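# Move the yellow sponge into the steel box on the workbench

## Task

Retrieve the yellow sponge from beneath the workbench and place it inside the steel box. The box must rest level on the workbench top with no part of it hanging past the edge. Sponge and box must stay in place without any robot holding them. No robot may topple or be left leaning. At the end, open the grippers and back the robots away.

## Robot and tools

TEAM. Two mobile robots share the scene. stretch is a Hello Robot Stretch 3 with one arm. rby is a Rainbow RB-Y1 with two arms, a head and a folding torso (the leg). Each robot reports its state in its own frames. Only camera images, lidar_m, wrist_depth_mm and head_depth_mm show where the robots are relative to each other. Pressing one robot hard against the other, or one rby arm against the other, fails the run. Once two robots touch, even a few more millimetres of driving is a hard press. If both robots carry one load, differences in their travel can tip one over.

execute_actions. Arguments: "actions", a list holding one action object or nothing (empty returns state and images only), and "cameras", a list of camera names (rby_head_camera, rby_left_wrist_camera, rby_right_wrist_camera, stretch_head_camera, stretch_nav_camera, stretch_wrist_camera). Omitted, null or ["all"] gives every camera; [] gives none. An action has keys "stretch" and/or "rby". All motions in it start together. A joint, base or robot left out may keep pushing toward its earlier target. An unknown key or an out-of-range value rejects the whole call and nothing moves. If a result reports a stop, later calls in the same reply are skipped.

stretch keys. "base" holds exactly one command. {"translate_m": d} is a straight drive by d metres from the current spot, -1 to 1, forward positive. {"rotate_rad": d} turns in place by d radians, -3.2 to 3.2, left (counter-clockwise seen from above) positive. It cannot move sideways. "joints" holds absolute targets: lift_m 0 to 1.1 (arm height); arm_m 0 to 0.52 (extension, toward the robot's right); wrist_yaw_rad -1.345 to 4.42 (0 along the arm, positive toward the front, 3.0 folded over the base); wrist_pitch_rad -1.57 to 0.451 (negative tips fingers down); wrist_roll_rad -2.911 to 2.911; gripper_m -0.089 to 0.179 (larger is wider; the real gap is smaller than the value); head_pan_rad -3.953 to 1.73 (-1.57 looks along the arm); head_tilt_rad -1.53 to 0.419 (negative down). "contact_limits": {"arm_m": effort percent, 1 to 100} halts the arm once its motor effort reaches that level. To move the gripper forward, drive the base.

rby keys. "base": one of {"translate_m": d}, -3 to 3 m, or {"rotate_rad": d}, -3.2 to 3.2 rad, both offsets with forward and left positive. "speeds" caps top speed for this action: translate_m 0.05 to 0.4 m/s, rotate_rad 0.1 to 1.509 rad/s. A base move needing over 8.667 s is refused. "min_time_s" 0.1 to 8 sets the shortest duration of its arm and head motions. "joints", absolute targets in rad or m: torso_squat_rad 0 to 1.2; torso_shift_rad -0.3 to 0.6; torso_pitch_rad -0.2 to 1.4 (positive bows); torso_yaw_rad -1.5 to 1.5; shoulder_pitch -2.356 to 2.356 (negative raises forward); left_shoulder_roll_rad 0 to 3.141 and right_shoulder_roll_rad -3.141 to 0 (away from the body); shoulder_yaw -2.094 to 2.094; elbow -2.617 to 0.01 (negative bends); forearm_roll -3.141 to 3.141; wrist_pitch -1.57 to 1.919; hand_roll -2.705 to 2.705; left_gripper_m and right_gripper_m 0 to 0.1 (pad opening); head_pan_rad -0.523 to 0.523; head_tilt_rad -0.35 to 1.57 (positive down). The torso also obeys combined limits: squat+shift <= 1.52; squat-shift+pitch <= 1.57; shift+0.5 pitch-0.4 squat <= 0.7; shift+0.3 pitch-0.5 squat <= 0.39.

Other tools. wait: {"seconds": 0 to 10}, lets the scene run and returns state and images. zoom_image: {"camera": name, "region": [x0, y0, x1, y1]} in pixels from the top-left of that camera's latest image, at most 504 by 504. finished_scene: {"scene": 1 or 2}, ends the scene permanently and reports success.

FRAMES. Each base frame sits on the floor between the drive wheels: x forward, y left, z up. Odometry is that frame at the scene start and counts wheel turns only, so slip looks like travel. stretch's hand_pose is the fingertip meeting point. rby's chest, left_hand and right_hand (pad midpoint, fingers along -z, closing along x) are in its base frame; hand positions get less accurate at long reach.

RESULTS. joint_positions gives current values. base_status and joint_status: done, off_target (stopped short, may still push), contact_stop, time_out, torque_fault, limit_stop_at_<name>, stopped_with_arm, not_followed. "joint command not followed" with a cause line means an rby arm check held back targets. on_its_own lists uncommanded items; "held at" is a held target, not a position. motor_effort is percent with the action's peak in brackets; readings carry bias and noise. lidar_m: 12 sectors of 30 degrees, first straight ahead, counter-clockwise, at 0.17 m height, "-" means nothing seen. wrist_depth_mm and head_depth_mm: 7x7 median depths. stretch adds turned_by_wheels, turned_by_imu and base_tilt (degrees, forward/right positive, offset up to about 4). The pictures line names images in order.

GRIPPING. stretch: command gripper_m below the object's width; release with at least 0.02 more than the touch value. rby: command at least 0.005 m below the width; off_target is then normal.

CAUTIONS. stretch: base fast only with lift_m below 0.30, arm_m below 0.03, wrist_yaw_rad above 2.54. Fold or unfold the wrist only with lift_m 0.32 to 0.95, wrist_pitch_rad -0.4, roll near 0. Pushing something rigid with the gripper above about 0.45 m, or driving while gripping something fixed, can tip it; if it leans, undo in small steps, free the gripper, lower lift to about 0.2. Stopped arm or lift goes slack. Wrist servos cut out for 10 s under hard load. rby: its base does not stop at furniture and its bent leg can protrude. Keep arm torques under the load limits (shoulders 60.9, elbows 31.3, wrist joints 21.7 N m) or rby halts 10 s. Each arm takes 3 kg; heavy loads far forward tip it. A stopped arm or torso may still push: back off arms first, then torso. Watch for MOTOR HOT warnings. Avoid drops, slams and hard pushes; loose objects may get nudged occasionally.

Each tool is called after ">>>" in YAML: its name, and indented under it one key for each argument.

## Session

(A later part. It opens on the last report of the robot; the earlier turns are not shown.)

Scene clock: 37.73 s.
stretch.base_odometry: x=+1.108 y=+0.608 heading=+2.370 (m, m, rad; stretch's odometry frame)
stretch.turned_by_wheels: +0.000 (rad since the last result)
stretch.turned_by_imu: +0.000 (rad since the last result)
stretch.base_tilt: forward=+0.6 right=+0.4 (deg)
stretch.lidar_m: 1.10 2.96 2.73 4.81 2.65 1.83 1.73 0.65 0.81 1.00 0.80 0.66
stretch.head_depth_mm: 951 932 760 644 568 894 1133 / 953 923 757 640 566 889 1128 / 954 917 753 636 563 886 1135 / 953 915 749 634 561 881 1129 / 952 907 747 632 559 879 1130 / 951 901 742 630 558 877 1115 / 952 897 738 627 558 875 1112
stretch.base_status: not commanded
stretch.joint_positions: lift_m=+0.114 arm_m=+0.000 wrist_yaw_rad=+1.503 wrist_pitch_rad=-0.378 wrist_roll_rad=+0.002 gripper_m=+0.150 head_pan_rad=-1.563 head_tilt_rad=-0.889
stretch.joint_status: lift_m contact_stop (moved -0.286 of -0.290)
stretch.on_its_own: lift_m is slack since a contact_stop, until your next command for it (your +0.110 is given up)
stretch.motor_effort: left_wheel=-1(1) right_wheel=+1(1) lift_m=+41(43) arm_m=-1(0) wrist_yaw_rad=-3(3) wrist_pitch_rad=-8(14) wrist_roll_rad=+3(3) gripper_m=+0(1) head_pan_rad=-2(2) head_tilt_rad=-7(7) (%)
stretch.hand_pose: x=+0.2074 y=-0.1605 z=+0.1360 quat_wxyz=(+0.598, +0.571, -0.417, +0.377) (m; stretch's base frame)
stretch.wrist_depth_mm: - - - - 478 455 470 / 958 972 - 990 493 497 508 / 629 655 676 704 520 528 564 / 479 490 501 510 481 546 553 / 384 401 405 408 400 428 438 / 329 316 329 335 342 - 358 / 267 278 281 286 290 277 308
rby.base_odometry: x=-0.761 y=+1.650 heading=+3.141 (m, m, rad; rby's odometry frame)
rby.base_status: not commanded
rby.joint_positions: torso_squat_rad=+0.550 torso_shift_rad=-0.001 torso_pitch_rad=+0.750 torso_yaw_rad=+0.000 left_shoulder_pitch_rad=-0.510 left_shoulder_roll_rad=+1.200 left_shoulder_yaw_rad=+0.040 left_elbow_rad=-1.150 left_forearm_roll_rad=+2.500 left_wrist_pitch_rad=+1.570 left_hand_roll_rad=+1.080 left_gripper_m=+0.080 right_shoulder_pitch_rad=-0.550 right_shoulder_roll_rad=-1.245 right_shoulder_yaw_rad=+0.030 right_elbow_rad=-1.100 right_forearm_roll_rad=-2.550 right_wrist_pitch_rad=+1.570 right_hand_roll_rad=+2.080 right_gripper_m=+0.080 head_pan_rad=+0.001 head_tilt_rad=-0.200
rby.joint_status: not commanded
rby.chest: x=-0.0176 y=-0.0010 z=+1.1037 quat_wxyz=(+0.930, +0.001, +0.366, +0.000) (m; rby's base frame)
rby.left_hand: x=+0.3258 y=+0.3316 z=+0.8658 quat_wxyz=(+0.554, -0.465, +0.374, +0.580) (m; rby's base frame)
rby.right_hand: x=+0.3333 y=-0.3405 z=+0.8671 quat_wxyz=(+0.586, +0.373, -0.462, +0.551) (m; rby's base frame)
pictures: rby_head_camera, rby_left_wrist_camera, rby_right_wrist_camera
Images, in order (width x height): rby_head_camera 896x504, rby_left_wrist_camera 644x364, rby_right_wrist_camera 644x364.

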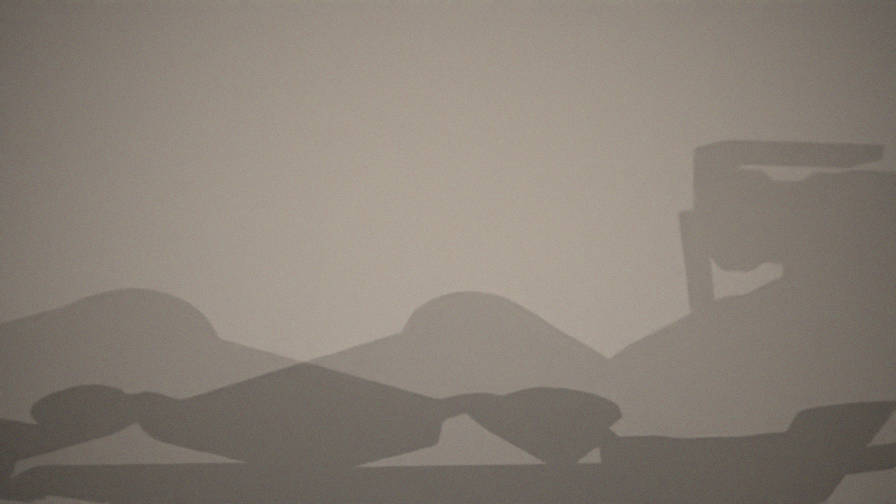

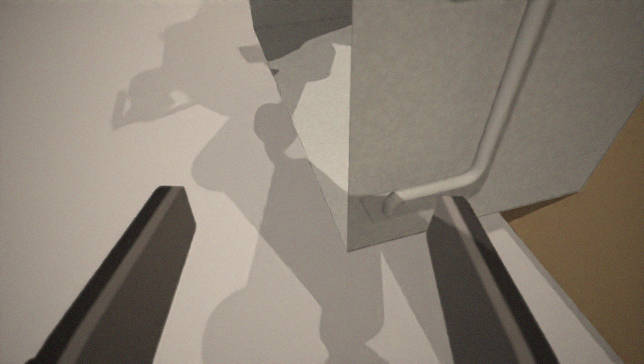

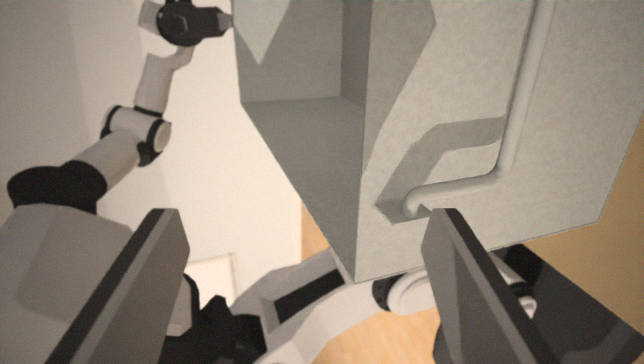

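>>> execute_actions:
  actions:
    - {"stretch":{"joints":{"lift_m":0.14,"wrist_pitch_rad":-0.3}},"rby":{"base":{"rotate_rad":0.12},"joints":{"torso_squat_rad":0.78}}}
  cameras: []

>>> execute_actions:
  actions:
    - {"stretch":{"joints":{"wrist_yaw_rad":0}},"rby":{"base":{"translate_m":0.05},"speeds":{"translate_m":0.1}}}
  cameras: ["stretch_wrist_camera","stretch_nav_camera","rby_left_wrist_camera","rby_right_wrist_camera"]

Scene clock: 42.50 s.
stretch.base_odometry: x=+1.108 y=+0.608 heading=+2.370 (m, m, rad; stretch's odometry frame)
stretch.turned_by_wheels: +0.000 (rad since the last result)
stretch.turned_by_imu: +0.001 (rad since the last result)
stretch.base_tilt: forward=+0.7 right=+0.2 (deg)
stretch.lidar_m: 1.09 2.96 2.70 4.80 2.65 1.83 1.73 0.65 0.81 1.00 0.80 0.63
stretch.head_depth_mm: 950 932 760 642 567 891 1131 / 954 924 757 640 566 891 1130 / 950 919 752 637 563 885 1133 / 954 914 749 634 561 883 1133 / 951 909 745 632 559 882 1134 / 953 901 741 629 558 877 1116 / 952 897 738 626 558 873 1116
stretch.base_status: not commanded
stretch.joint_positions: lift_m=+0.140 arm_m=+0.000 wrist_yaw_rad=+1.503 wrist_pitch_rad=-0.321 wrist_roll_rad=+0.004 gripper_m=+0.150 head_pan_rad=-1.563 head_tilt_rad=-0.889
stretch.joint_status: all done
stretch.motor_effort: left_wheel=-1(1) right_wheel=+1(1) lift_m=+51(51) arm_m=+0(0) wrist_yaw_rad=-3(3) wrist_pitch_rad=+8(9) wrist_roll_rad=+2(3) gripper_m=+0(1) head_pan_rad=-3(2) head_tilt_rad=-7(7) (%)
stretch.hand_pose: x=+0.2136 y=-0.1609 z=+0.1746 quat_wxyz=(+0.587, +0.560, -0.434, +0.393) (m; stretch's base frame)
stretch.wrist_depth_mm: - - - - 478 453 467 / - - - - 479 493 509 / 826 866 913 900 524 524 543 / 589 611 614 643 549 576 594 / 464 473 477 498 457 535 531 / 397 374 395 394 393 - 424 / 312 330 331 334 344 284 359
rby.base_odometry: x=-0.761 y=+1.650 heading=-3.023 (m, m, rad; rby's odometry frame)
rby.base_status: done
rby.joint_positions: torso_squat_rad=+0.780 torso_shift_rad=-0.002 torso_pitch_rad=+0.747 torso_yaw_rad=+0.000 left_shoulder_pitch_rad=-0.510 left_shoulder_roll_rad=+1.200 left_shoulder_yaw_rad=+0.040 left_elbow_rad=-1.150 left_forearm_roll_rad=+2.500 left_wrist_pitch_rad=+1.570 left_hand_roll_rad=+1.080 left_gripper_m=+0.080 right_shoulder_pitch_rad=-0.554 right_shoulder_roll_rad=-1.248 right_shoulder_yaw_rad=+0.025 right_elbow_rad=-1.102 right_forearm_roll_rad=-2.555 right_wrist_pitch_rad=+1.573 right_hand_roll_rad=+2.080 right_gripper_m=+0.092 head_pan_rad=+0.001 head_tilt_rad=-0.200
rby.joint_status: all done
rby.chest: x=-0.0187 y=-0.0006 z=+1.0050 quat_wxyz=(+0.931, +0.000, +0.365, +0.000) (m; rby's base frame)
rby.left_hand: x=+0.3254 y=+0.3317 z=+0.7678 quat_wxyz=(+0.555, -0.466, +0.374, +0.579) (m; rby's base frame)
rby.right_hand: x=+0.3353 y=-0.3398 z=+0.7742 quat_wxyz=(+0.582, +0.370, -0.467, +0.554) (m; rby's base frame)
pictures: none
No camera images: the call's "cameras" was empty. Leave "cameras" out to get every camera's image.

Scene clock: 44.23 s.
stretch.base_odometry: x=+1.108 y=+0.608 heading=+2.370 (m, m, rad; stretch's odometry frame)
stretch.turned_by_wheels: +0.000 (rad since the last result)
stretch.turned_by_imu: +0.000 (rad since the last result)
stretch.base_tilt: forward=+0.5 right=+0.3 (deg)
stretch.lidar_m: 1.09 2.97 2.73 4.83 2.65 1.83 1.73 0.65 0.81 1.00 0.80 0.64
stretch.head_depth_mm: 952 931 761 644 568 893 1134 / 953 926 757 641 566 889 1128 / 953 917 751 637 563 889 1133 / 952 911 748 634 561 883 1130 / 951 908 746 632 559 879 1121 / 953 903 740 629 557 877 1114 / 950 898 737 627 558 874 1112
stretch.base_status: not commanded
stretch.joint_positions: lift_m=+0.140 arm_m=+0.000 wrist_yaw_rad=+0.003 wrist_pitch_rad=-0.321 wrist_roll_rad=+0.004 gripper_m=+0.150 head_pan_rad=-1.563 head_tilt_rad=-0.889
stretch.joint_status: all done
stretch.motor_effort: left_wheel=-1(1) right_wheel=+1(1) lift_m=+51(50) arm_m=+0(1) wrist_yaw_rad=-2(3) wrist_pitch_rad=+7(7) wrist_roll_rad=+1(2) gripper_m=+0(1) head_pan_rad=-2(3) head_tilt_rad=-7(7) (%)
stretch.hand_pose: x=-0.0208 y=-0.3803 z=+0.1746 quat_wxyz=(+0.697, +0.114, -0.699, -0.113) (m; stretch's base frame)
stretch.wrist_depth_mm: 677 674 716 705 732 734 659 / 711 728 751 743 781 772 676 / 750 777 766 779 808 799 668 / 599 607 634 648 666 689 650 / 454 477 482 501 512 540 535 / 390 373 394 401 403 - 434 / 313 326 327 335 344 337 364
rby.base_odometry: x=-0.810 y=+1.644 heading=-3.022 (m, m, rad; rby's odometry frame)
rby.base_status: done
rby.joint_positions: torso_squat_rad=+0.780 torso_shift_rad=-0.002 torso_pitch_rad=+0.747 torso_yaw_rad=+0.000 left_shoulder_pitch_rad=-0.510 left_shoulder_roll_rad=+1.200 left_shoulder_yaw_rad=+0.040 left_elbow_rad=-1.150 left_forearm_roll_rad=+2.500 left_wrist_pitch_rad=+1.570 left_hand_roll_rad=+1.080 left_gripper_m=+0.080 right_shoulder_pitch_rad=-0.554 right_shoulder_roll_rad=-1.247 right_shoulder_yaw_rad=+0.026 right_elbow_rad=-1.103 right_forearm_roll_rad=-2.554 right_wrist_pitch_rad=+1.573 right_hand_roll_rad=+2.080 right_gripper_m=+0.091 head_pan_rad=+0.001 head_tilt_rad=-0.200
rby.joint_status: not commanded
rby.chest: x=-0.0187 y=-0.0005 z=+1.0050 quat_wxyz=(+0.931, +0.000, +0.365, +0.000) (m; rby's base frame)
rby.left_hand: x=+0.3254 y=+0.3317 z=+0.7678 quat_wxyz=(+0.554, -0.466, +0.374, +0.579) (m; rby's base frame)
rby.right_hand: x=+0.3349 y=-0.3395 z=+0.7742 quat_wxyz=(+0.581, +0.371, -0.467, +0.554) (m; rby's base frame)
pictures: rby_left_wrist_camera, rby_right_wrist_camera, stretch_nav_camera (sideways: a quarter turn counterclockwise sets it upright), stretch_wrist_camera
Images, in order (width x height): rby_left_wrist_camera 644x364, rby_right_wrist_camera 644x364, stretch_nav_camera 672x504, stretch_wrist_camera 644x364.

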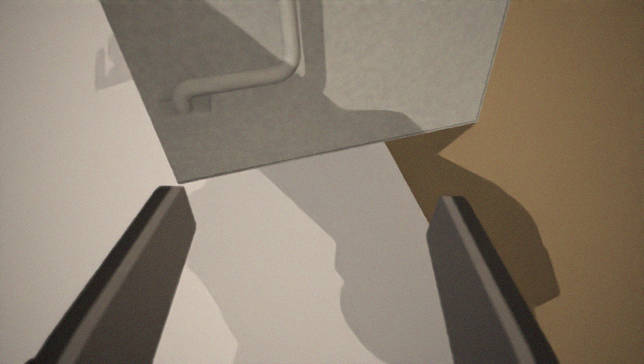

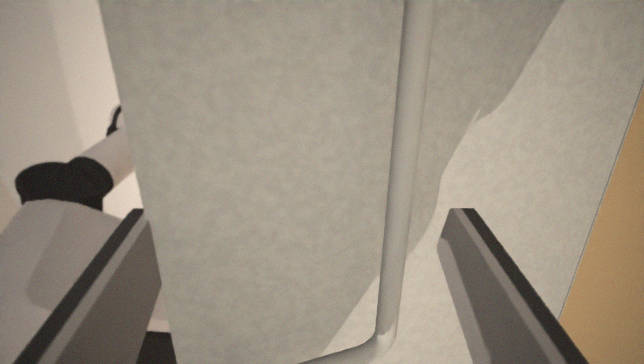

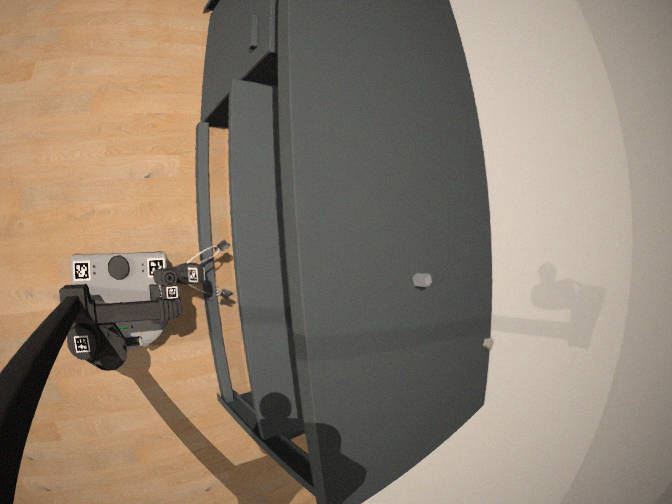

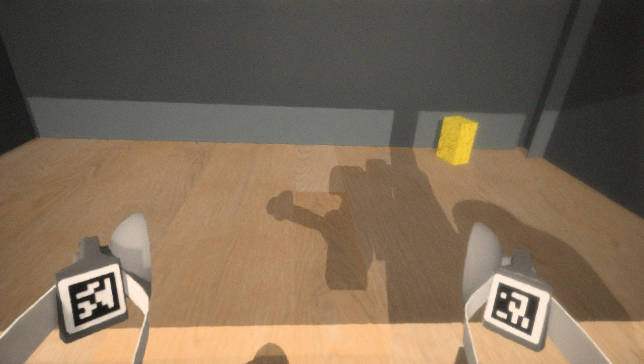

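>>> execute_actions:
  actions:
    - {"stretch":{"base":{"translate_m":-0.28}},"rby":{"joints":{"left_shoulder_roll_rad":1.35,"right_shoulder_roll_rad":-1.4},"min_time_s":1.5}}
  cameras: []

>>> execute_actions:
  actions:
    - {"stretch":{"joints":{"arm_m":0.3}},"rby":{"base":{"translate_m":-0.35},"joints":{"head_tilt_rad":0.25}}}
  cameras: ["stretch_wrist_camera","rby_head_camera"]

Scene clock: 49.20 s.
stretch.base_odometry: x=+1.309 y=+0.413 heading=+2.370 (m, m, rad; stretch's odometry frame)
stretch.turned_by_wheels: +0.000 (rad since the last result)
stretch.turned_by_imu: +0.000 (rad since the last result)
stretch.base_tilt: forward=+0.5 right=+0.2 (deg)
stretch.lidar_m: 1.15 3.03 2.91 4.80 2.23 1.54 1.46 1.51 0.44 1.02 1.04 0.89
stretch.head_depth_mm: 969 932 762 643 579 901 1131 / 967 925 758 641 576 1127 1127 / 968 921 752 638 574 1151 1143 / 968 914 750 635 572 1148 1157 / 968 907 745 631 571 1144 1121 / 968 901 742 630 570 1142 1117 / 968 897 721 626 569 1135 1114
stretch.base_status: done
stretch.joint_positions: lift_m=+0.140 arm_m=+0.000 wrist_yaw_rad=+0.002 wrist_pitch_rad=-0.321 wrist_roll_rad=+0.004 gripper_m=+0.150 head_pan_rad=-1.563 head_tilt_rad=-0.889
stretch.joint_status: not commanded
stretch.motor_effort: left_wheel=-1(5) right_wheel=+1(3) lift_m=+50(50) arm_m=+0(0) wrist_yaw_rad=-2(3) wrist_pitch_rad=+7(7) wrist_roll_rad=+2(1) gripper_m=+0(0) head_pan_rad=-3(2) head_tilt_rad=-7(7) (%)
stretch.hand_pose: x=-0.0210 y=-0.3803 z=+0.1746 quat_wxyz=(+0.697, +0.114, -0.699, -0.113) (m; stretch's base frame)
stretch.wrist_depth_mm: 697 696 713 716 710 488 345 / 719 771 737 776 751 492 343 / 758 769 806 806 789 481 343 / 601 591 625 647 642 482 341 / 464 485 472 493 504 463 333 / 393 370 389 403 410 - 337 / 314 323 330 341 341 336 326
rby.base_odometry: x=-0.811 y=+1.644 heading=-3.022 (m, m, rad; rby's odometry frame)
rby.base_status: not commanded
rby.joint_positions: torso_squat_rad=+0.780 torso_shift_rad=-0.001 torso_pitch_rad=+0.750 torso_yaw_rad=+0.000 left_shoulder_pitch_rad=-0.510 left_shoulder_roll_rad=+1.350 left_shoulder_yaw_rad=+0.040 left_elbow_rad=-1.150 left_forearm_roll_rad=+2.500 left_wrist_pitch_rad=+1.570 left_hand_roll_rad=+1.080 left_gripper_m=+0.080 right_shoulder_pitch_rad=-0.550 right_shoulder_roll_rad=-1.399 right_shoulder_yaw_rad=+0.030 right_elbow_rad=-1.100 right_forearm_roll_rad=-2.550 right_wrist_pitch_rad=+1.570 right_hand_roll_rad=+2.080 right_gripper_m=+0.080 head_pan_rad=+0.001 head_tilt_rad=-0.200
rby.joint_status: all done
rby.chest: x=-0.0176 y=-0.0009 z=+1.0046 quat_wxyz=(+0.931, +0.001, +0.366, +0.000) (m; rby's base frame)
rby.left_hand: x=+0.3378 y=+0.3608 z=+0.7923 quat_wxyz=(+0.602, -0.424, +0.334, +0.589) (m; rby's base frame)
rby.right_hand: x=+0.3460 y=-0.3715 z=+0.7969 quat_wxyz=(+0.596, +0.328, -0.422, +0.599) (m; rby's base frame)
pictures: none
No camera images: the call's "cameras" was empty. Leave "cameras" out to get every camera's image.

Scene clock: 52.63 s.
stretch.base_odometry: x=+1.309 y=+0.413 heading=+2.370 (m, m, rad; stretch's odometry frame)
stretch.turned_by_wheels: +0.000 (rad since the last result)
stretch.turned_by_imu: +0.001 (rad since the last result)
stretch.base_tilt: forward=+0.7 right=+0.3 (deg)
stretch.lidar_m: 1.15 2.93 2.65 4.79 2.23 1.54 1.46 1.50 0.44 1.02 1.05 0.89
stretch.head_depth_mm: 968 929 763 644 578 903 1134 / 969 925 757 640 577 1128 1128 / 969 920 752 637 575 888 1131 / 967 914 749 634 572 1151 1131 / 966 906 746 631 570 1145 1121 / 967 903 739 629 569 1140 1118 / 966 899 721 626 569 1135 1115
stretch.base_status: not commanded
stretch.joint_positions: lift_m=+0.140 arm_m=+0.300 wrist_yaw_rad=+0.002 wrist_pitch_rad=-0.321 wrist_roll_rad=+0.005 gripper_m=+0.150 head_pan_rad=-1.563 head_tilt_rad=-0.889
stretch.joint_status: all done
stretch.motor_effort: left_wheel=-1(1) right_wheel=+1(1) lift_m=+51(50) arm_m=+3(3) wrist_yaw_rad=-2(3) wrist_pitch_rad=+8(8) wrist_roll_rad=+2(2) gripper_m=+0(0) head_pan_rad=-2(3) head_tilt_rad=-6(7) (%)
stretch.hand_pose: x=-0.0211 y=-0.6802 z=+0.1747 quat_wxyz=(+0.697, +0.113, -0.699, -0.113) (m; stretch's base frame)
stretch.wrist_depth_mm: 409 419 436 438 447 412 322 / 439 455 466 469 474 433 319 / 471 484 490 495 518 453 318 / 502 513 526 526 559 454 317 / 461 479 489 477 495 424 315 / 397 373 390 395 401 - 316 / 312 326 332 332 341 335 304
rby.base_odometry: x=-0.463 y=+1.686 heading=-3.021 (m, m, rad; rby's odometry frame)
rby.base_status: done
rby.joint_positions: torso_squat_rad=+0.780 torso_shift_rad=-0.001 torso_pitch_rad=+0.750 torso_yaw_rad=+0.000 left_shoulder_pitch_rad=-0.510 left_shoulder_roll_rad=+1.350 left_shoulder_yaw_rad=+0.040 left_elbow_rad=-1.150 left_forearm_roll_rad=+2.500 left_wrist_pitch_rad=+1.570 left_hand_roll_rad=+1.080 left_gripper_m=+0.080 right_shoulder_pitch_rad=-0.550 right_shoulder_roll_rad=-1.400 right_shoulder_yaw_rad=+0.030 right_elbow_rad=-1.100 right_forearm_roll_rad=-2.550 right_wrist_pitch_rad=+1.570 right_hand_roll_rad=+2.080 right_gripper_m=+0.080 head_pan_rad=+0.001 head_tilt_rad=+0.250
rby.joint_status: all done
rby.chest: x=-0.0175 y=-0.0009 z=+1.0045 quat_wxyz=(+0.931, +0.001, +0.366, +0.000) (m; rby's base frame)
rby.left_hand: x=+0.3379 y=+0.3608 z=+0.7923 quat_wxyz=(+0.602, -0.424, +0.334, +0.589) (m; rby's base frame)
rby.right_hand: x=+0.3459 y=-0.3716 z=+0.7967 quat_wxyz=(+0.596, +0.328, -0.422, +0.599) (m; rby's base frame)
pictures: rby_head_camera, stretch_wrist_camera
Images, in order (width x height): rby_head_camera 896x504, stretch_wrist_camera 644x364.

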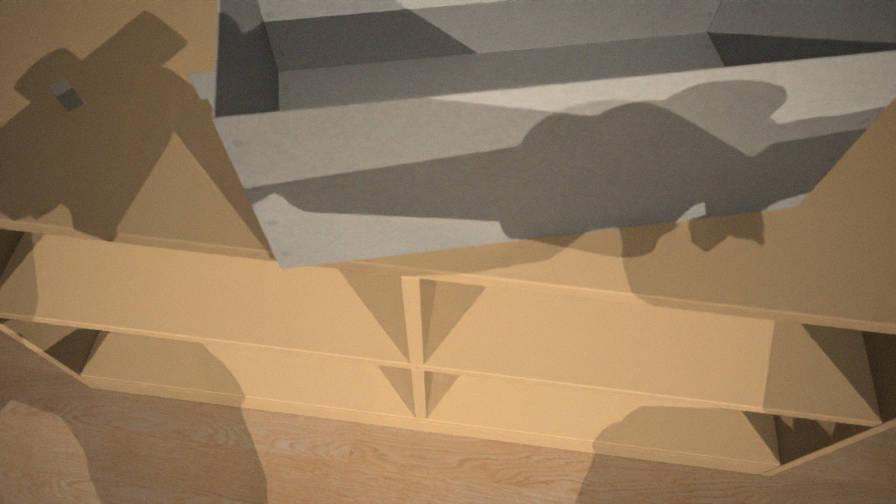

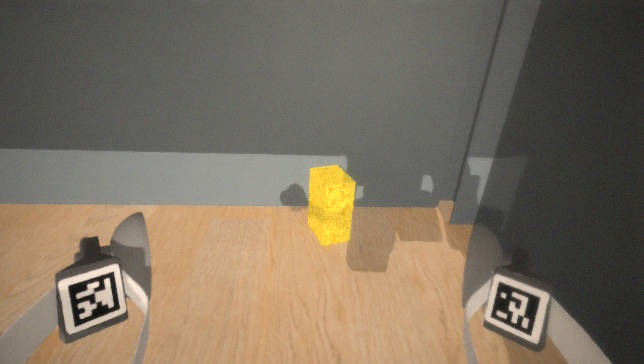

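>>> execute_actions:
  actions:
    - {"stretch":{"base":{"translate_m":-0.03},"joints":{"arm_m":0.42}},"rby":{"base":{"rotate_rad":0.62},"joints":{"left_shoulder_roll_rad":1.45,"right_shoulder_roll_rad":-1.5}}}
  cameras: []

>>> execute_actions:
  actions:
    - {"stretch":{"joints":{"lift_m":0.05}},"rby":{"base":{"translate_m":-0.6}}}
  cameras: ["stretch_wrist_camera"]

>>> execute_actions:
  actions:
    - {"stretch":{"joints":{"arm_m":0.49}},"rby":{"base":{"rotate_rad":-0.42}}}
  cameras: ["stretch_wrist_camera","rby_head_camera"]

Scene clock: 56.97 s.
stretch.base_odometry: x=+1.330 y=+0.392 heading=+2.370 (m, m, rad; stretch's odometry frame)
stretch.turned_by_wheels: +0.000 (rad since the last result)
stretch.turned_by_imu: +0.001 (rad since the last result)
stretch.base_tilt: forward=+0.5 right=+0.3 (deg)
stretch.lidar_m: 1.15 2.63 2.62 4.80 2.19 1.51 1.43 1.47 0.42 0.95 1.05 0.91
stretch.head_depth_mm: 973 957 759 643 578 954 1133 / 971 926 756 641 576 976 1128 / 970 920 753 637 574 885 1124 / 970 914 750 635 573 1147 1134 / 968 909 744 632 572 1147 1119 / 968 902 740 630 573 1142 1117 / 968 895 723 626 573 1139 1113
stretch.base_status: done
stretch.joint_positions: lift_m=+0.140 arm_m=+0.420 wrist_yaw_rad=+0.002 wrist_pitch_rad=-0.321 wrist_roll_rad=+0.005 gripper_m=+0.150 head_pan_rad=-1.563 head_tilt_rad=-0.889
stretch.joint_status: all done
stretch.motor_effort: left_wheel=-1(5) right_wheel=+1(3) lift_m=+50(50) arm_m=+4(4) wrist_yaw_rad=-2(1) wrist_pitch_rad=+7(8) wrist_roll_rad=+1(1) gripper_m=+0(0) head_pan_rad=-3(3) head_tilt_rad=-7(7) (%)
stretch.hand_pose: x=-0.0211 y=-0.8002 z=+0.1747 quat_wxyz=(+0.697, +0.113, -0.699, -0.113) (m; stretch's base frame)
stretch.wrist_depth_mm: 312 315 316 327 330 338 276 / 331 341 344 351 350 350 274 / 356 362 367 372 384 347 280 / 380 390 399 403 406 362 275 / 407 414 433 370 456 364 274 / 394 373 391 374 408 - 271 / 310 326 329 334 340 328 258
rby.base_odometry: x=-0.463 y=+1.686 heading=-2.402 (m, m, rad; rby's odometry frame)
rby.base_status: done
rby.joint_positions: torso_squat_rad=+0.780 torso_shift_rad=-0.001 torso_pitch_rad=+0.750 torso_yaw_rad=+0.000 left_shoulder_pitch_rad=-0.510 left_shoulder_roll_rad=+1.450 left_shoulder_yaw_rad=+0.040 left_elbow_rad=-1.150 left_forearm_roll_rad=+2.500 left_wrist_pitch_rad=+1.570 left_hand_roll_rad=+1.080 left_gripper_m=+0.080 right_shoulder_pitch_rad=-0.549 right_shoulder_roll_rad=-1.499 right_shoulder_yaw_rad=+0.030 right_elbow_rad=-1.100 right_forearm_roll_rad=-2.550 right_wrist_pitch_rad=+1.570 right_hand_roll_rad=+2.080 right_gripper_m=+0.080 head_pan_rad=+0.001 head_tilt_rad=+0.250
rby.joint_status: all done
rby.chest: x=-0.0176 y=-0.0009 z=+1.0046 quat_wxyz=(+0.931, +0.001, +0.366, +0.000) (m; rby's base frame)
rby.left_hand: x=+0.3462 y=+0.3777 z=+0.8118 quat_wxyz=(+0.632, -0.396, +0.306, +0.592) (m; rby's base frame)
rby.right_hand: x=+0.3536 y=-0.3893 z=+0.8172 quat_wxyz=(+0.601, +0.299, -0.394, +0.628) (m; rby's base frame)
pictures: none
No camera images: the call's "cameras" was empty. Leave "cameras" out to get every camera's image.

Scene clock: 59.97 s.
stretch.base_odometry: x=+1.330 y=+0.392 heading=+2.370 (m, m, rad; stretch's odometry frame)
stretch.turned_by_wheels: +0.000 (rad since the last result)
stretch.turned_by_imu: +0.000 (rad since the last result)
stretch.base_tilt: forward=+0.6 right=+0.4 (deg)
stretch.lidar_m: 1.15 2.02 2.02 4.80 2.19 1.50 1.43 1.47 0.42 0.95 1.04 0.91
stretch.head_depth_mm: 966 957 760 643 578 953 1134 / 969 925 756 641 575 979 1129 / 969 919 753 636 574 885 1134 / 969 912 748 633 573 1148 1129 / 970 909 747 633 573 1143 1122 / 970 901 742 629 573 1137 1117 / 966 897 723 626 574 1140 1113
stretch.base_status: not commanded
stretch.joint_positions: lift_m=+0.050 arm_m=+0.420 wrist_yaw_rad=+0.002 wrist_pitch_rad=-0.321 wrist_roll_rad=+0.005 gripper_m=+0.150 head_pan_rad=-1.563 head_tilt_rad=-0.889
stretch.joint_status: all done
stretch.motor_effort: left_wheel=-1(1) right_wheel=+1(1) lift_m=+31(42) arm_m=+3(3) wrist_yaw_rad=-1(1) wrist_pitch_rad=+7(8) wrist_roll_rad=+1(1) gripper_m=+1(0) head_pan_rad=-2(3) head_tilt_rad=-7(7) (%)
stretch.hand_pose: x=-0.0211 y=-0.8002 z=+0.0854 quat_wxyz=(+0.697, +0.113, -0.699, -0.113) (m; stretch's base frame)
stretch.wrist_depth_mm: 312 320 323 325 333 342 275 / 336 335 343 350 352 356 275 / 349 360 369 366 382 344 274 / 375 383 387 303 405 361 273 / 315 325 326 317 343 344 274 / 266 253 265 270 276 - 268 / 213 221 227 228 233 229 240
rby.base_odometry: x=-0.020 y=+2.091 heading=-2.401 (m, m, rad; rby's odometry frame)
rby.base_status: done
rby.joint_positions: torso_squat_rad=+0.780 torso_shift_rad=-0.001 torso_pitch_rad=+0.750 torso_yaw_rad=+0.000 left_shoulder_pitch_rad=-0.510 left_shoulder_roll_rad=+1.450 left_shoulder_yaw_rad=+0.040 left_elbow_rad=-1.150 left_forearm_roll_rad=+2.500 left_wrist_pitch_rad=+1.570 left_hand_roll_rad=+1.080 left_gripper_m=+0.080 right_shoulder_pitch_rad=-0.550 right_shoulder_roll_rad=-1.500 right_shoulder_yaw_rad=+0.030 right_elbow_rad=-1.100 right_forearm_roll_rad=-2.550 right_wrist_pitch_rad=+1.570 right_hand_roll_rad=+2.080 right_gripper_m=+0.080 head_pan_rad=+0.001 head_tilt_rad=+0.250
rby.joint_status: not commanded
rby.chest: x=-0.0175 y=-0.0009 z=+1.0045 quat_wxyz=(+0.931, +0.001, +0.366, +0.000) (m; rby's base frame)
rby.left_hand: x=+0.3462 y=+0.3777 z=+0.8118 quat_wxyz=(+0.632, -0.396, +0.306, +0.593) (m; rby's base frame)
rby.right_hand: x=+0.3539 y=-0.3893 z=+0.8174 quat_wxyz=(+0.601, +0.299, -0.394, +0.628) (m; rby's base frame)
pictures: stretch_wrist_camera
Images, in order (width x height): stretch_wrist_camera 644x364.

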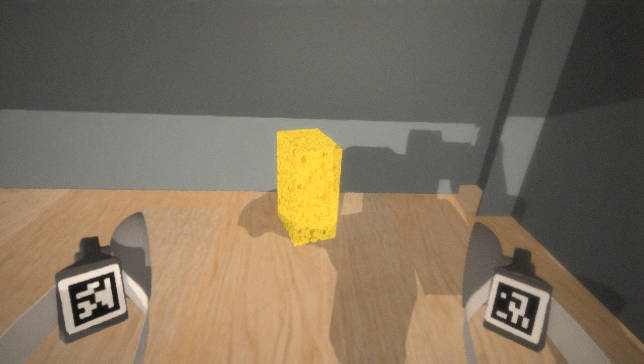

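Scene clock: 62.13 s.
stretch.base_odometry: x=+1.330 y=+0.392 heading=+2.370 (m, m, rad; stretch's odometry frame)
stretch.turned_by_wheels: +0.000 (rad since the last result)
stretch.turned_by_imu: +0.000 (rad since the last result)
stretch.base_tilt: forward=+0.8 right=+0.4 (deg)
stretch.lidar_m: 1.15 2.28 2.02 4.78 2.19 1.51 1.43 1.48 0.42 0.95 1.05 0.92
stretch.head_depth_mm: 969 961 761 644 579 953 1131 / 966 924 756 640 577 978 1131 / 972 917 754 637 574 884 1130 / 971 915 750 635 573 1148 1132 / 969 909 745 630 573 1146 1120 / 971 901 741 629 573 1144 1115 / 969 898 722 628 573 1139 1117
stretch.base_status: not commanded
stretch.joint_positions: lift_m=+0.050 arm_m=+0.490 wrist_yaw_rad=+0.002 wrist_pitch_rad=-0.321 wrist_roll_rad=+0.005 gripper_m=+0.150 head_pan_rad=-1.563 head_tilt_rad=-0.889
stretch.joint_status: all done
stretch.motor_effort: left_wheel=-1(1) right_wheel=+1(1) lift_m=+32(32) arm_m=+4(3) wrist_yaw_rad=-1(2) wrist_pitch_rad=+7(7) wrist_roll_rad=+1(1) gripper_m=+1(1) head_pan_rad=-2(2) head_tilt_rad=-7(7) (%)
stretch.hand_pose: x=-0.0211 y=-0.8702 z=+0.0854 quat_wxyz=(+0.697, +0.113, -0.699, -0.113) (m; stretch's base frame)
stretch.wrist_depth_mm: 252 255 258 262 265 271 236 / 267 272 275 279 285 291 243 / 284 289 291 300 306 315 257 / 306 312 312 246 326 335 270 / 311 325 327 235 342 318 268 / 266 253 268 253 277 - 266 / 212 222 226 226 232 229 240
rby.base_odometry: x=-0.020 y=+2.091 heading=-2.821 (m, m, rad; rby's odometry frame)
rby.base_status: done
rby.joint_positions: torso_squat_rad=+0.780 torso_shift_rad=-0.001 torso_pitch_rad=+0.750 torso_yaw_rad=+0.000 left_shoulder_pitch_rad=-0.510 left_shoulder_roll_rad=+1.450 left_shoulder_yaw_rad=+0.040 left_elbow_rad=-1.150 left_forearm_roll_rad=+2.500 left_wrist_pitch_rad=+1.570 left_hand_roll_rad=+1.080 left_gripper_m=+0.080 right_shoulder_pitch_rad=-0.550 right_shoulder_roll_rad=-1.500 right_shoulder_yaw_rad=+0.030 right_elbow_rad=-1.100 right_forearm_roll_rad=-2.550 right_wrist_pitch_rad=+1.570 right_hand_roll_rad=+2.080 right_gripper_m=+0.080 head_pan_rad=+0.001 head_tilt_rad=+0.250
rby.joint_status: not commanded
rby.chest: x=-0.0175 y=-0.0009 z=+1.0045 quat_wxyz=(+0.931, +0.001, +0.366, +0.000) (m; rby's base frame)
rby.left_hand: x=+0.3462 y=+0.3777 z=+0.8118 quat_wxyz=(+0.632, -0.396, +0.306, +0.593) (m; rby's base frame)
rby.right_hand: x=+0.3539 y=-0.3893 z=+0.8173 quat_wxyz=(+0.601, +0.299, -0.394, +0.628) (m; rby's base frame)
pictures: rby_head_camera, stretch_wrist_camera
Images, in order (width x height): rby_head_camera 896x504, stretch_wrist_camera 644x364.

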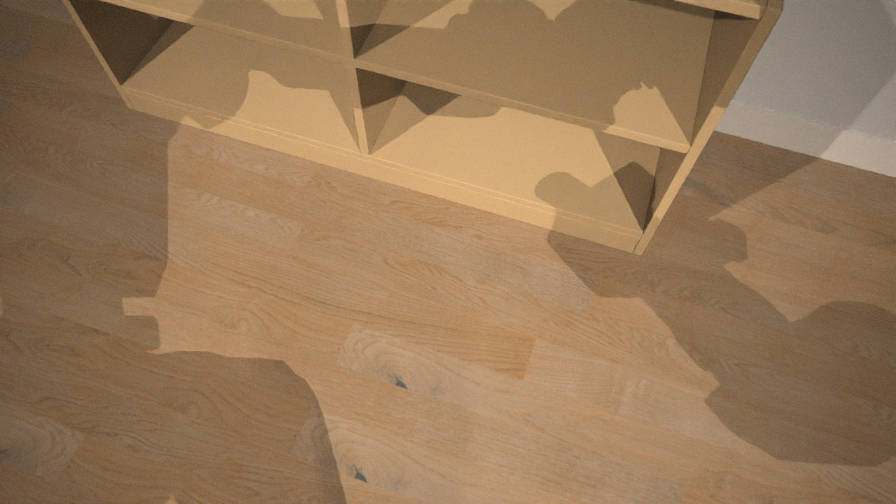

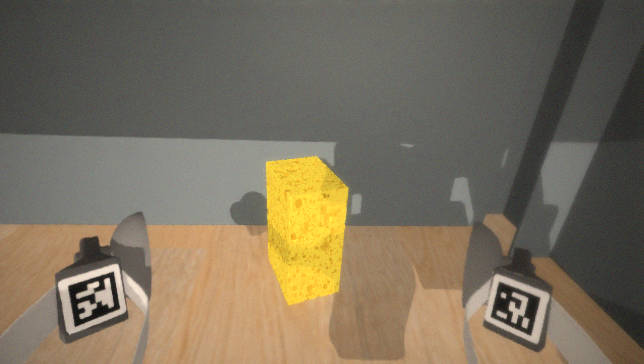

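>>> execute_actions:
  actions:
    - {"stretch":{"joints":{"arm_m":0.05,"lift_m":0.14}},"rby":{"base":{"translate_m":0.5},"joints":{"head_tilt_rad":0.05}}}
  cameras: ["rby_head_camera"]

>>> execute_actions:
  actions:
    - {"stretch":{"base":{"rotate_rad":-0.35}}}
  cameras: []

>>> execute_actions:
  actions:
    - {"stretch":{"base":{"translate_m":0.25}}}
  cameras: []

>>> execute_actions:
  actions:
    - {"stretch":{"base":{"rotate_rad":0.35}}}
  cameras: ["stretch_nav_camera"]

Scene clock: 67.83 s.
stretch.base_odometry: x=+1.330 y=+0.392 heading=+2.370 (m, m, rad; stretch's odometry frame)
stretch.turned_by_wheels: +0.000 (rad since the last result)
stretch.turned_by_imu: +0.001 (rad since the last result)
stretch.base_tilt: forward=+0.6 right=+0.3 (deg)
stretch.lidar_m: 1.15 2.47 2.47 4.77 2.19 1.51 1.43 1.47 0.42 0.94 1.05 0.91
stretch.head_depth_mm: 971 960 760 643 579 950 1136 / 968 924 756 641 578 976 1132 / 968 921 753 638 575 1151 1160 / 969 912 748 634 573 1155 1142 / 970 909 745 632 573 1145 1118 / 966 902 741 629 574 1143 1117 / 971 897 723 627 574 1139 1111
stretch.base_status: not commanded
stretch.joint_positions: lift_m=+0.140 arm_m=+0.050 wrist_yaw_rad=+0.001 wrist_pitch_rad=-0.320 wrist_roll_rad=+0.005 gripper_m=+0.150 head_pan_rad=-1.563 head_tilt_rad=-0.889
stretch.joint_status: all done
stretch.motor_effort: left_wheel=-1(1) right_wheel=+1(1) lift_m=+50(53) arm_m=-4(4) wrist_yaw_rad=-1(2) wrist_pitch_rad=+7(7) wrist_roll_rad=+1(1) gripper_m=+1(1) head_pan_rad=-2(2) head_tilt_rad=-7(8) (%)
stretch.hand_pose: x=-0.0212 y=-0.4309 z=+0.1748 quat_wxyz=(+0.697, +0.113, -0.699, -0.113) (m; stretch's base frame)
stretch.wrist_depth_mm: 644 650 662 675 675 437 304 / 687 700 701 714 713 437 305 / 742 750 764 759 730 430 304 / 602 613 624 654 623 433 303 / 463 486 482 504 515 401 298 / 390 376 391 396 405 - 298 / 313 324 333 335 342 338 286
rby.base_odometry: x=-0.494 y=+1.934 heading=-2.821 (m, m, rad; rby's odometry frame)
rby.base_status: done
rby.joint_positions: torso_squat_rad=+0.780 torso_shift_rad=-0.001 torso_pitch_rad=+0.750 torso_yaw_rad=+0.000 left_shoulder_pitch_rad=-0.510 left_shoulder_roll_rad=+1.450 left_shoulder_yaw_rad=+0.040 left_elbow_rad=-1.150 left_forearm_roll_rad=+2.500 left_wrist_pitch_rad=+1.570 left_hand_roll_rad=+1.080 left_gripper_m=+0.080 right_shoulder_pitch_rad=-0.550 right_shoulder_roll_rad=-1.500 right_shoulder_yaw_rad=+0.030 right_elbow_rad=-1.100 right_forearm_roll_rad=-2.550 right_wrist_pitch_rad=+1.570 right_hand_roll_rad=+2.080 right_gripper_m=+0.080 head_pan_rad=+0.001 head_tilt_rad=+0.050
rby.joint_status: all done
rby.chest: x=-0.0175 y=-0.0009 z=+1.0045 quat_wxyz=(+0.930, +0.001, +0.366, +0.000) (m; rby's base frame)
rby.left_hand: x=+0.3462 y=+0.3778 z=+0.8117 quat_wxyz=(+0.632, -0.396, +0.306, +0.593) (m; rby's base frame)
rby.right_hand: x=+0.3539 y=-0.3893 z=+0.8173 quat_wxyz=(+0.601, +0.299, -0.394, +0.628) (m; rby's base frame)
pictures: rby_head_camera
Images, in order (width x height): rby_head_camera 896x504.

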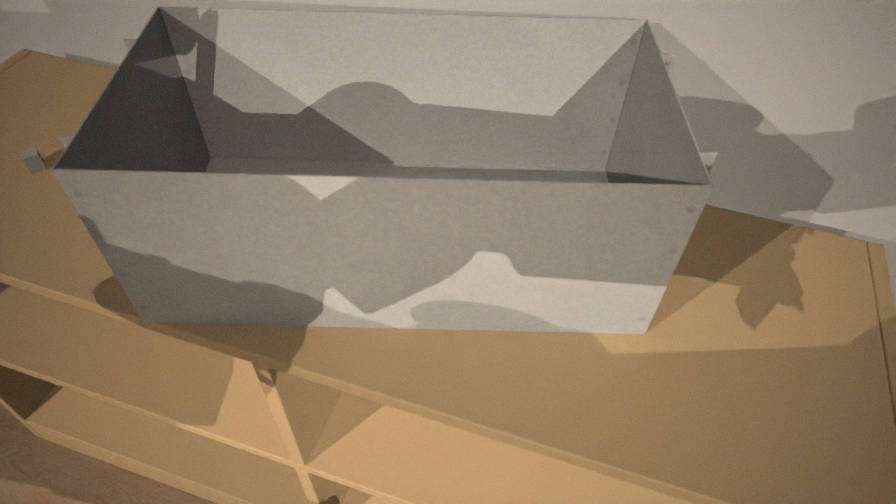

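Scene clock: 69.33 s.
stretch.base_odometry: x=+1.330 y=+0.392 heading=+2.020 (m, m, rad; stretch's odometry frame)
stretch.turned_by_wheels: -0.350 (rad since the last result)
stretch.turned_by_imu: -0.345 (rad since the last result)
stretch.base_tilt: forward=+0.7 right=+0.3 (deg)
stretch.lidar_m: 0.91 3.21 2.47 4.85 3.95 1.85 1.43 1.43 0.42 0.42 1.02 1.07
stretch.head_depth_mm: 1160 1375 1687 1656 1437 1269 1131 / 1115 1313 1557 639 1352 1265 1130 / 1074 1244 753 637 855 1191 1160 / 1034 942 749 634 898 1187 1140 / 1003 910 746 633 579 1010 1123 / 966 901 740 630 559 864 1109 / 937 899 736 627 545 843 1097
stretch.base_status: done
stretch.joint_positions: lift_m=+0.140 arm_m=+0.050 wrist_yaw_rad=+0.006 wrist_pitch_rad=-0.320 wrist_roll_rad=+0.005 gripper_m=+0.150 head_pan_rad=-1.563 head_tilt_rad=-0.889
stretch.joint_status: not commanded
stretch.motor_effort: left_wheel=+3(6) right_wheel=-5(5) lift_m=+50(50) arm_m=-4(4) wrist_yaw_rad=-5(6) wrist_pitch_rad=+7(7) wrist_roll_rad=+1(1) gripper_m=+2(2) head_pan_rad=-2(2) head_tilt_rad=-7(8) (%)
stretch.hand_pose: x=-0.0202 y=-0.4310 z=+0.1750 quat_wxyz=(+0.697, +0.114, -0.699, -0.111) (m; stretch's base frame)
stretch.wrist_depth_mm: 573 636 670 377 240 165 138 / 613 666 720 397 249 173 140 / 645 675 759 422 255 181 119 / 583 617 624 449 262 186 130 / 462 477 490 448 231 184 144 / 397 380 392 405 244 - 410 / 315 325 334 336 263 213 355
rby.base_odometry: x=-0.494 y=+1.934 heading=-2.821 (m, m, rad; rby's odometry frame)
rby.base_status: not commanded
rby.joint_positions: torso_squat_rad=+0.780 torso_shift_rad=-0.001 torso_pitch_rad=+0.750 torso_yaw_rad=+0.000 left_shoulder_pitch_rad=-0.510 left_shoulder_roll_rad=+1.450 left_shoulder_yaw_rad=+0.040 left_elbow_rad=-1.150 left_forearm_roll_rad=+2.500 left_wrist_pitch_rad=+1.570 left_hand_roll_rad=+1.080 left_gripper_m=+0.080 right_shoulder_pitch_rad=-0.550 right_shoulder_roll_rad=-1.500 right_shoulder_yaw_rad=+0.030 right_elbow_rad=-1.100 right_forearm_roll_rad=-2.550 right_wrist_pitch_rad=+1.570 right_hand_roll_rad=+2.080 right_gripper_m=+0.080 head_pan_rad=+0.001 head_tilt_rad=+0.050
rby.joint_status: not commanded
rby.chest: x=-0.0175 y=-0.0009 z=+1.0045 quat_wxyz=(+0.930, +0.001, +0.366, +0.000) (m; rby's base frame)
rby.left_hand: x=+0.3462 y=+0.3778 z=+0.8117 quat_wxyz=(+0.632, -0.396, +0.306, +0.593) (m; rby's base frame)
rby.right_hand: x=+0.3539 y=-0.3893 z=+0.8173 quat_wxyz=(+0.601, +0.299, -0.394, +0.628) (m; rby's base frame)
pictures: none
No camera images: the call's "cameras" was empty. Leave "cameras" out to get every camera's image.

Scene clock: 72.97 s.
stretch.base_odometry: x=+1.222 y=+0.617 heading=+2.020 (m, m, rad; stretch's odometry frame)
stretch.turned_by_wheels: +0.000 (rad since the last result)
stretch.turned_by_imu: +0.001 (rad since the last result)
stretch.base_tilt: forward=+0.8 right=+0.3 (deg)
stretch.lidar_m: 0.67 2.98 2.38 2.50 4.56 2.13 1.67 1.67 0.54 0.85 0.92 0.78
stretch.head_depth_mm: 1047 1199 761 641 569 1118 1136 / 1011 928 759 640 555 891 1134 / 973 919 756 638 552 843 1141 / 940 917 751 636 551 802 1118 / 906 907 745 632 549 511 1088 / 875 902 742 629 547 498 1057 / 848 897 737 625 545 482 779
stretch.base_status: done
stretch.joint_positions: lift_m=+0.140 arm_m=+0.050 wrist_yaw_rad=+0.002 wrist_pitch_rad=-0.319 wrist_roll_rad=+0.005 gripper_m=+0.150 head_pan_rad=-1.563 head_tilt_rad=-0.889
stretch.joint_status: not commanded
stretch.motor_effort: left_wheel=+1(7) right_wheel=-2(2) lift_m=+50(50) arm_m=-4(4) wrist_yaw_rad=-3(5) wrist_pitch_rad=+7(7) wrist_roll_rad=+1(2) gripper_m=+0(2) head_pan_rad=-3(3) head_tilt_rad=-7(8) (%)
stretch.hand_pose: x=-0.0210 y=-0.4310 z=+0.1751 quat_wxyz=(+0.697, +0.113, -0.699, -0.112) (m; stretch's base frame)
stretch.wrist_depth_mm: 502 540 581 669 585 426 336 / 533 578 646 693 597 429 341 / 558 606 661 743 625 440 351 / 584 600 627 637 596 455 357 / 467 484 486 498 506 458 364 / 395 378 391 406 414 - 370 / 315 326 330 341 344 339 350
rby.base_odometry: x=-0.494 y=+1.934 heading=-2.821 (m, m, rad; rby's odometry frame)
rby.base_status: not commanded
rby.joint_positions: torso_squat_rad=+0.780 torso_shift_rad=-0.001 torso_pitch_rad=+0.750 torso_yaw_rad=+0.000 left_shoulder_pitch_rad=-0.510 left_shoulder_roll_rad=+1.450 left_shoulder_yaw_rad=+0.040 left_elbow_rad=-1.150 left_forearm_roll_rad=+2.500 left_wrist_pitch_rad=+1.570 left_hand_roll_rad=+1.080 left_gripper_m=+0.080 right_shoulder_pitch_rad=-0.550 right_shoulder_roll_rad=-1.500 right_shoulder_yaw_rad=+0.030 right_elbow_rad=-1.100 right_forearm_roll_rad=-2.550 right_wrist_pitch_rad=+1.570 right_hand_roll_rad=+2.080 right_gripper_m=+0.080 head_pan_rad=+0.001 head_tilt_rad=+0.050
rby.joint_status: not commanded
rby.chest: x=-0.0175 y=-0.0009 z=+1.0045 quat_wxyz=(+0.930, +0.001, +0.366, +0.000) (m; rby's base frame)
rby.left_hand: x=+0.3462 y=+0.3778 z=+0.8117 quat_wxyz=(+0.632, -0.396, +0.306, +0.593) (m; rby's base frame)
rby.right_hand: x=+0.3539 y=-0.3893 z=+0.8173 quat_wxyz=(+0.601, +0.299, -0.394, +0.628) (m; rby's base frame)
pictures: none
No camera images: the call's "cameras" was empty. Leave "cameras" out to get every camera's image.

Scene clock: 74.50 s.
stretch.base_odometry: x=+1.222 y=+0.617 heading=+2.370 (m, m, rad; stretch's odometry frame)
stretch.turned_by_wheels: +0.350 (rad since the last result)
stretch.turned_by_imu: +0.345 (rad since the last result)
stretch.base_tilt: forward=+0.6 right=+0.3 (deg)
stretch.lidar_m: 0.84 2.68 2.38 4.90 2.54 1.75 1.67 0.54 0.71 0.92 0.92 0.67
stretch.head_depth_mm: 880 929 761 643 557 517 1098 / 874 925 756 640 554 516 1100 / 879 918 752 638 553 513 1101 / 879 913 750 634 551 511 1090 / 879 908 744 632 549 510 1093 / 881 903 741 629 546 508 1090 / 878 895 739 626 545 507 1087
stretch.base_status: done
stretch.joint_positions: lift_m=+0.140 arm_m=+0.050 wrist_yaw_rad=+0.002 wrist_pitch_rad=-0.319 wrist_roll_rad=+0.005 gripper_m=+0.150 head_pan_rad=-1.563 head_tilt_rad=-0.889
stretch.joint_status: not commanded
stretch.motor_effort: left_wheel=-1(4) right_wheel=+1(5) lift_m=+50(50) arm_m=-4(4) wrist_yaw_rad=-2(2) wrist_pitch_rad=+7(7) wrist_roll_rad=+1(1) gripper_m=+0(0) head_pan_rad=-2(2) head_tilt_rad=-6(7) (%)
stretch.hand_pose: x=-0.0210 y=-0.4310 z=+0.1751 quat_wxyz=(+0.697, +0.113, -0.699, -0.112) (m; stretch's base frame)
stretch.wrist_depth_mm: 559 570 578 582 590 591 543 / 588 589 607 613 641 639 574 / 630 634 665 670 670 690 572 / 591 626 621 660 623 679 565 / 466 480 485 503 498 533 522 / 390 374 395 402 408 - 425 / 310 326 332 338 341 337 364
rby.base_odometry: x=-0.494 y=+1.934 heading=-2.821 (m, m, rad; rby's odometry frame)
rby.base_status: not commanded
rby.joint_positions: torso_squat_rad=+0.780 torso_shift_rad=-0.001 torso_pitch_rad=+0.750 torso_yaw_rad=+0.000 left_shoulder_pitch_rad=-0.510 left_shoulder_roll_rad=+1.450 left_shoulder_yaw_rad=+0.040 left_elbow_rad=-1.150 left_forearm_roll_rad=+2.500 left_wrist_pitch_rad=+1.570 left_hand_roll_rad=+1.080 left_gripper_m=+0.080 right_shoulder_pitch_rad=-0.550 right_shoulder_roll_rad=-1.500 right_shoulder_yaw_rad=+0.030 right_elbow_rad=-1.100 right_forearm_roll_rad=-2.550 right_wrist_pitch_rad=+1.570 right_hand_roll_rad=+2.080 right_gripper_m=+0.080 head_pan_rad=+0.001 head_tilt_rad=+0.050
rby.joint_status: not commanded
rby.chest: x=-0.0175 y=-0.0009 z=+1.0045 quat_wxyz=(+0.930, +0.001, +0.366, +0.000) (m; rby's base frame)
rby.left_hand: x=+0.3462 y=+0.3778 z=+0.8117 quat_wxyz=(+0.632, -0.396, +0.306, +0.593) (m; rby's base frame)
rby.right_hand: x=+0.3539 y=-0.3893 z=+0.8173 quat_wxyz=(+0.601, +0.299, -0.394, +0.628) (m; rby's base frame)
pictures: stretch_nav_camera (sideways: a quarter turn counterclockwise sets it upright)
Images, in order (width x height): stretch_nav_camera 672x504.

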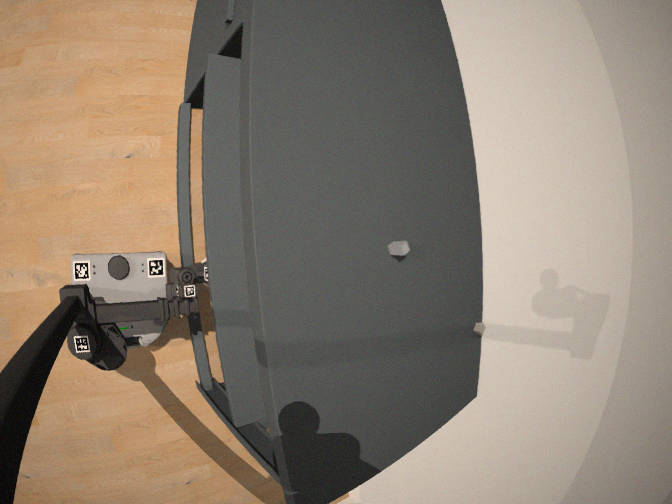

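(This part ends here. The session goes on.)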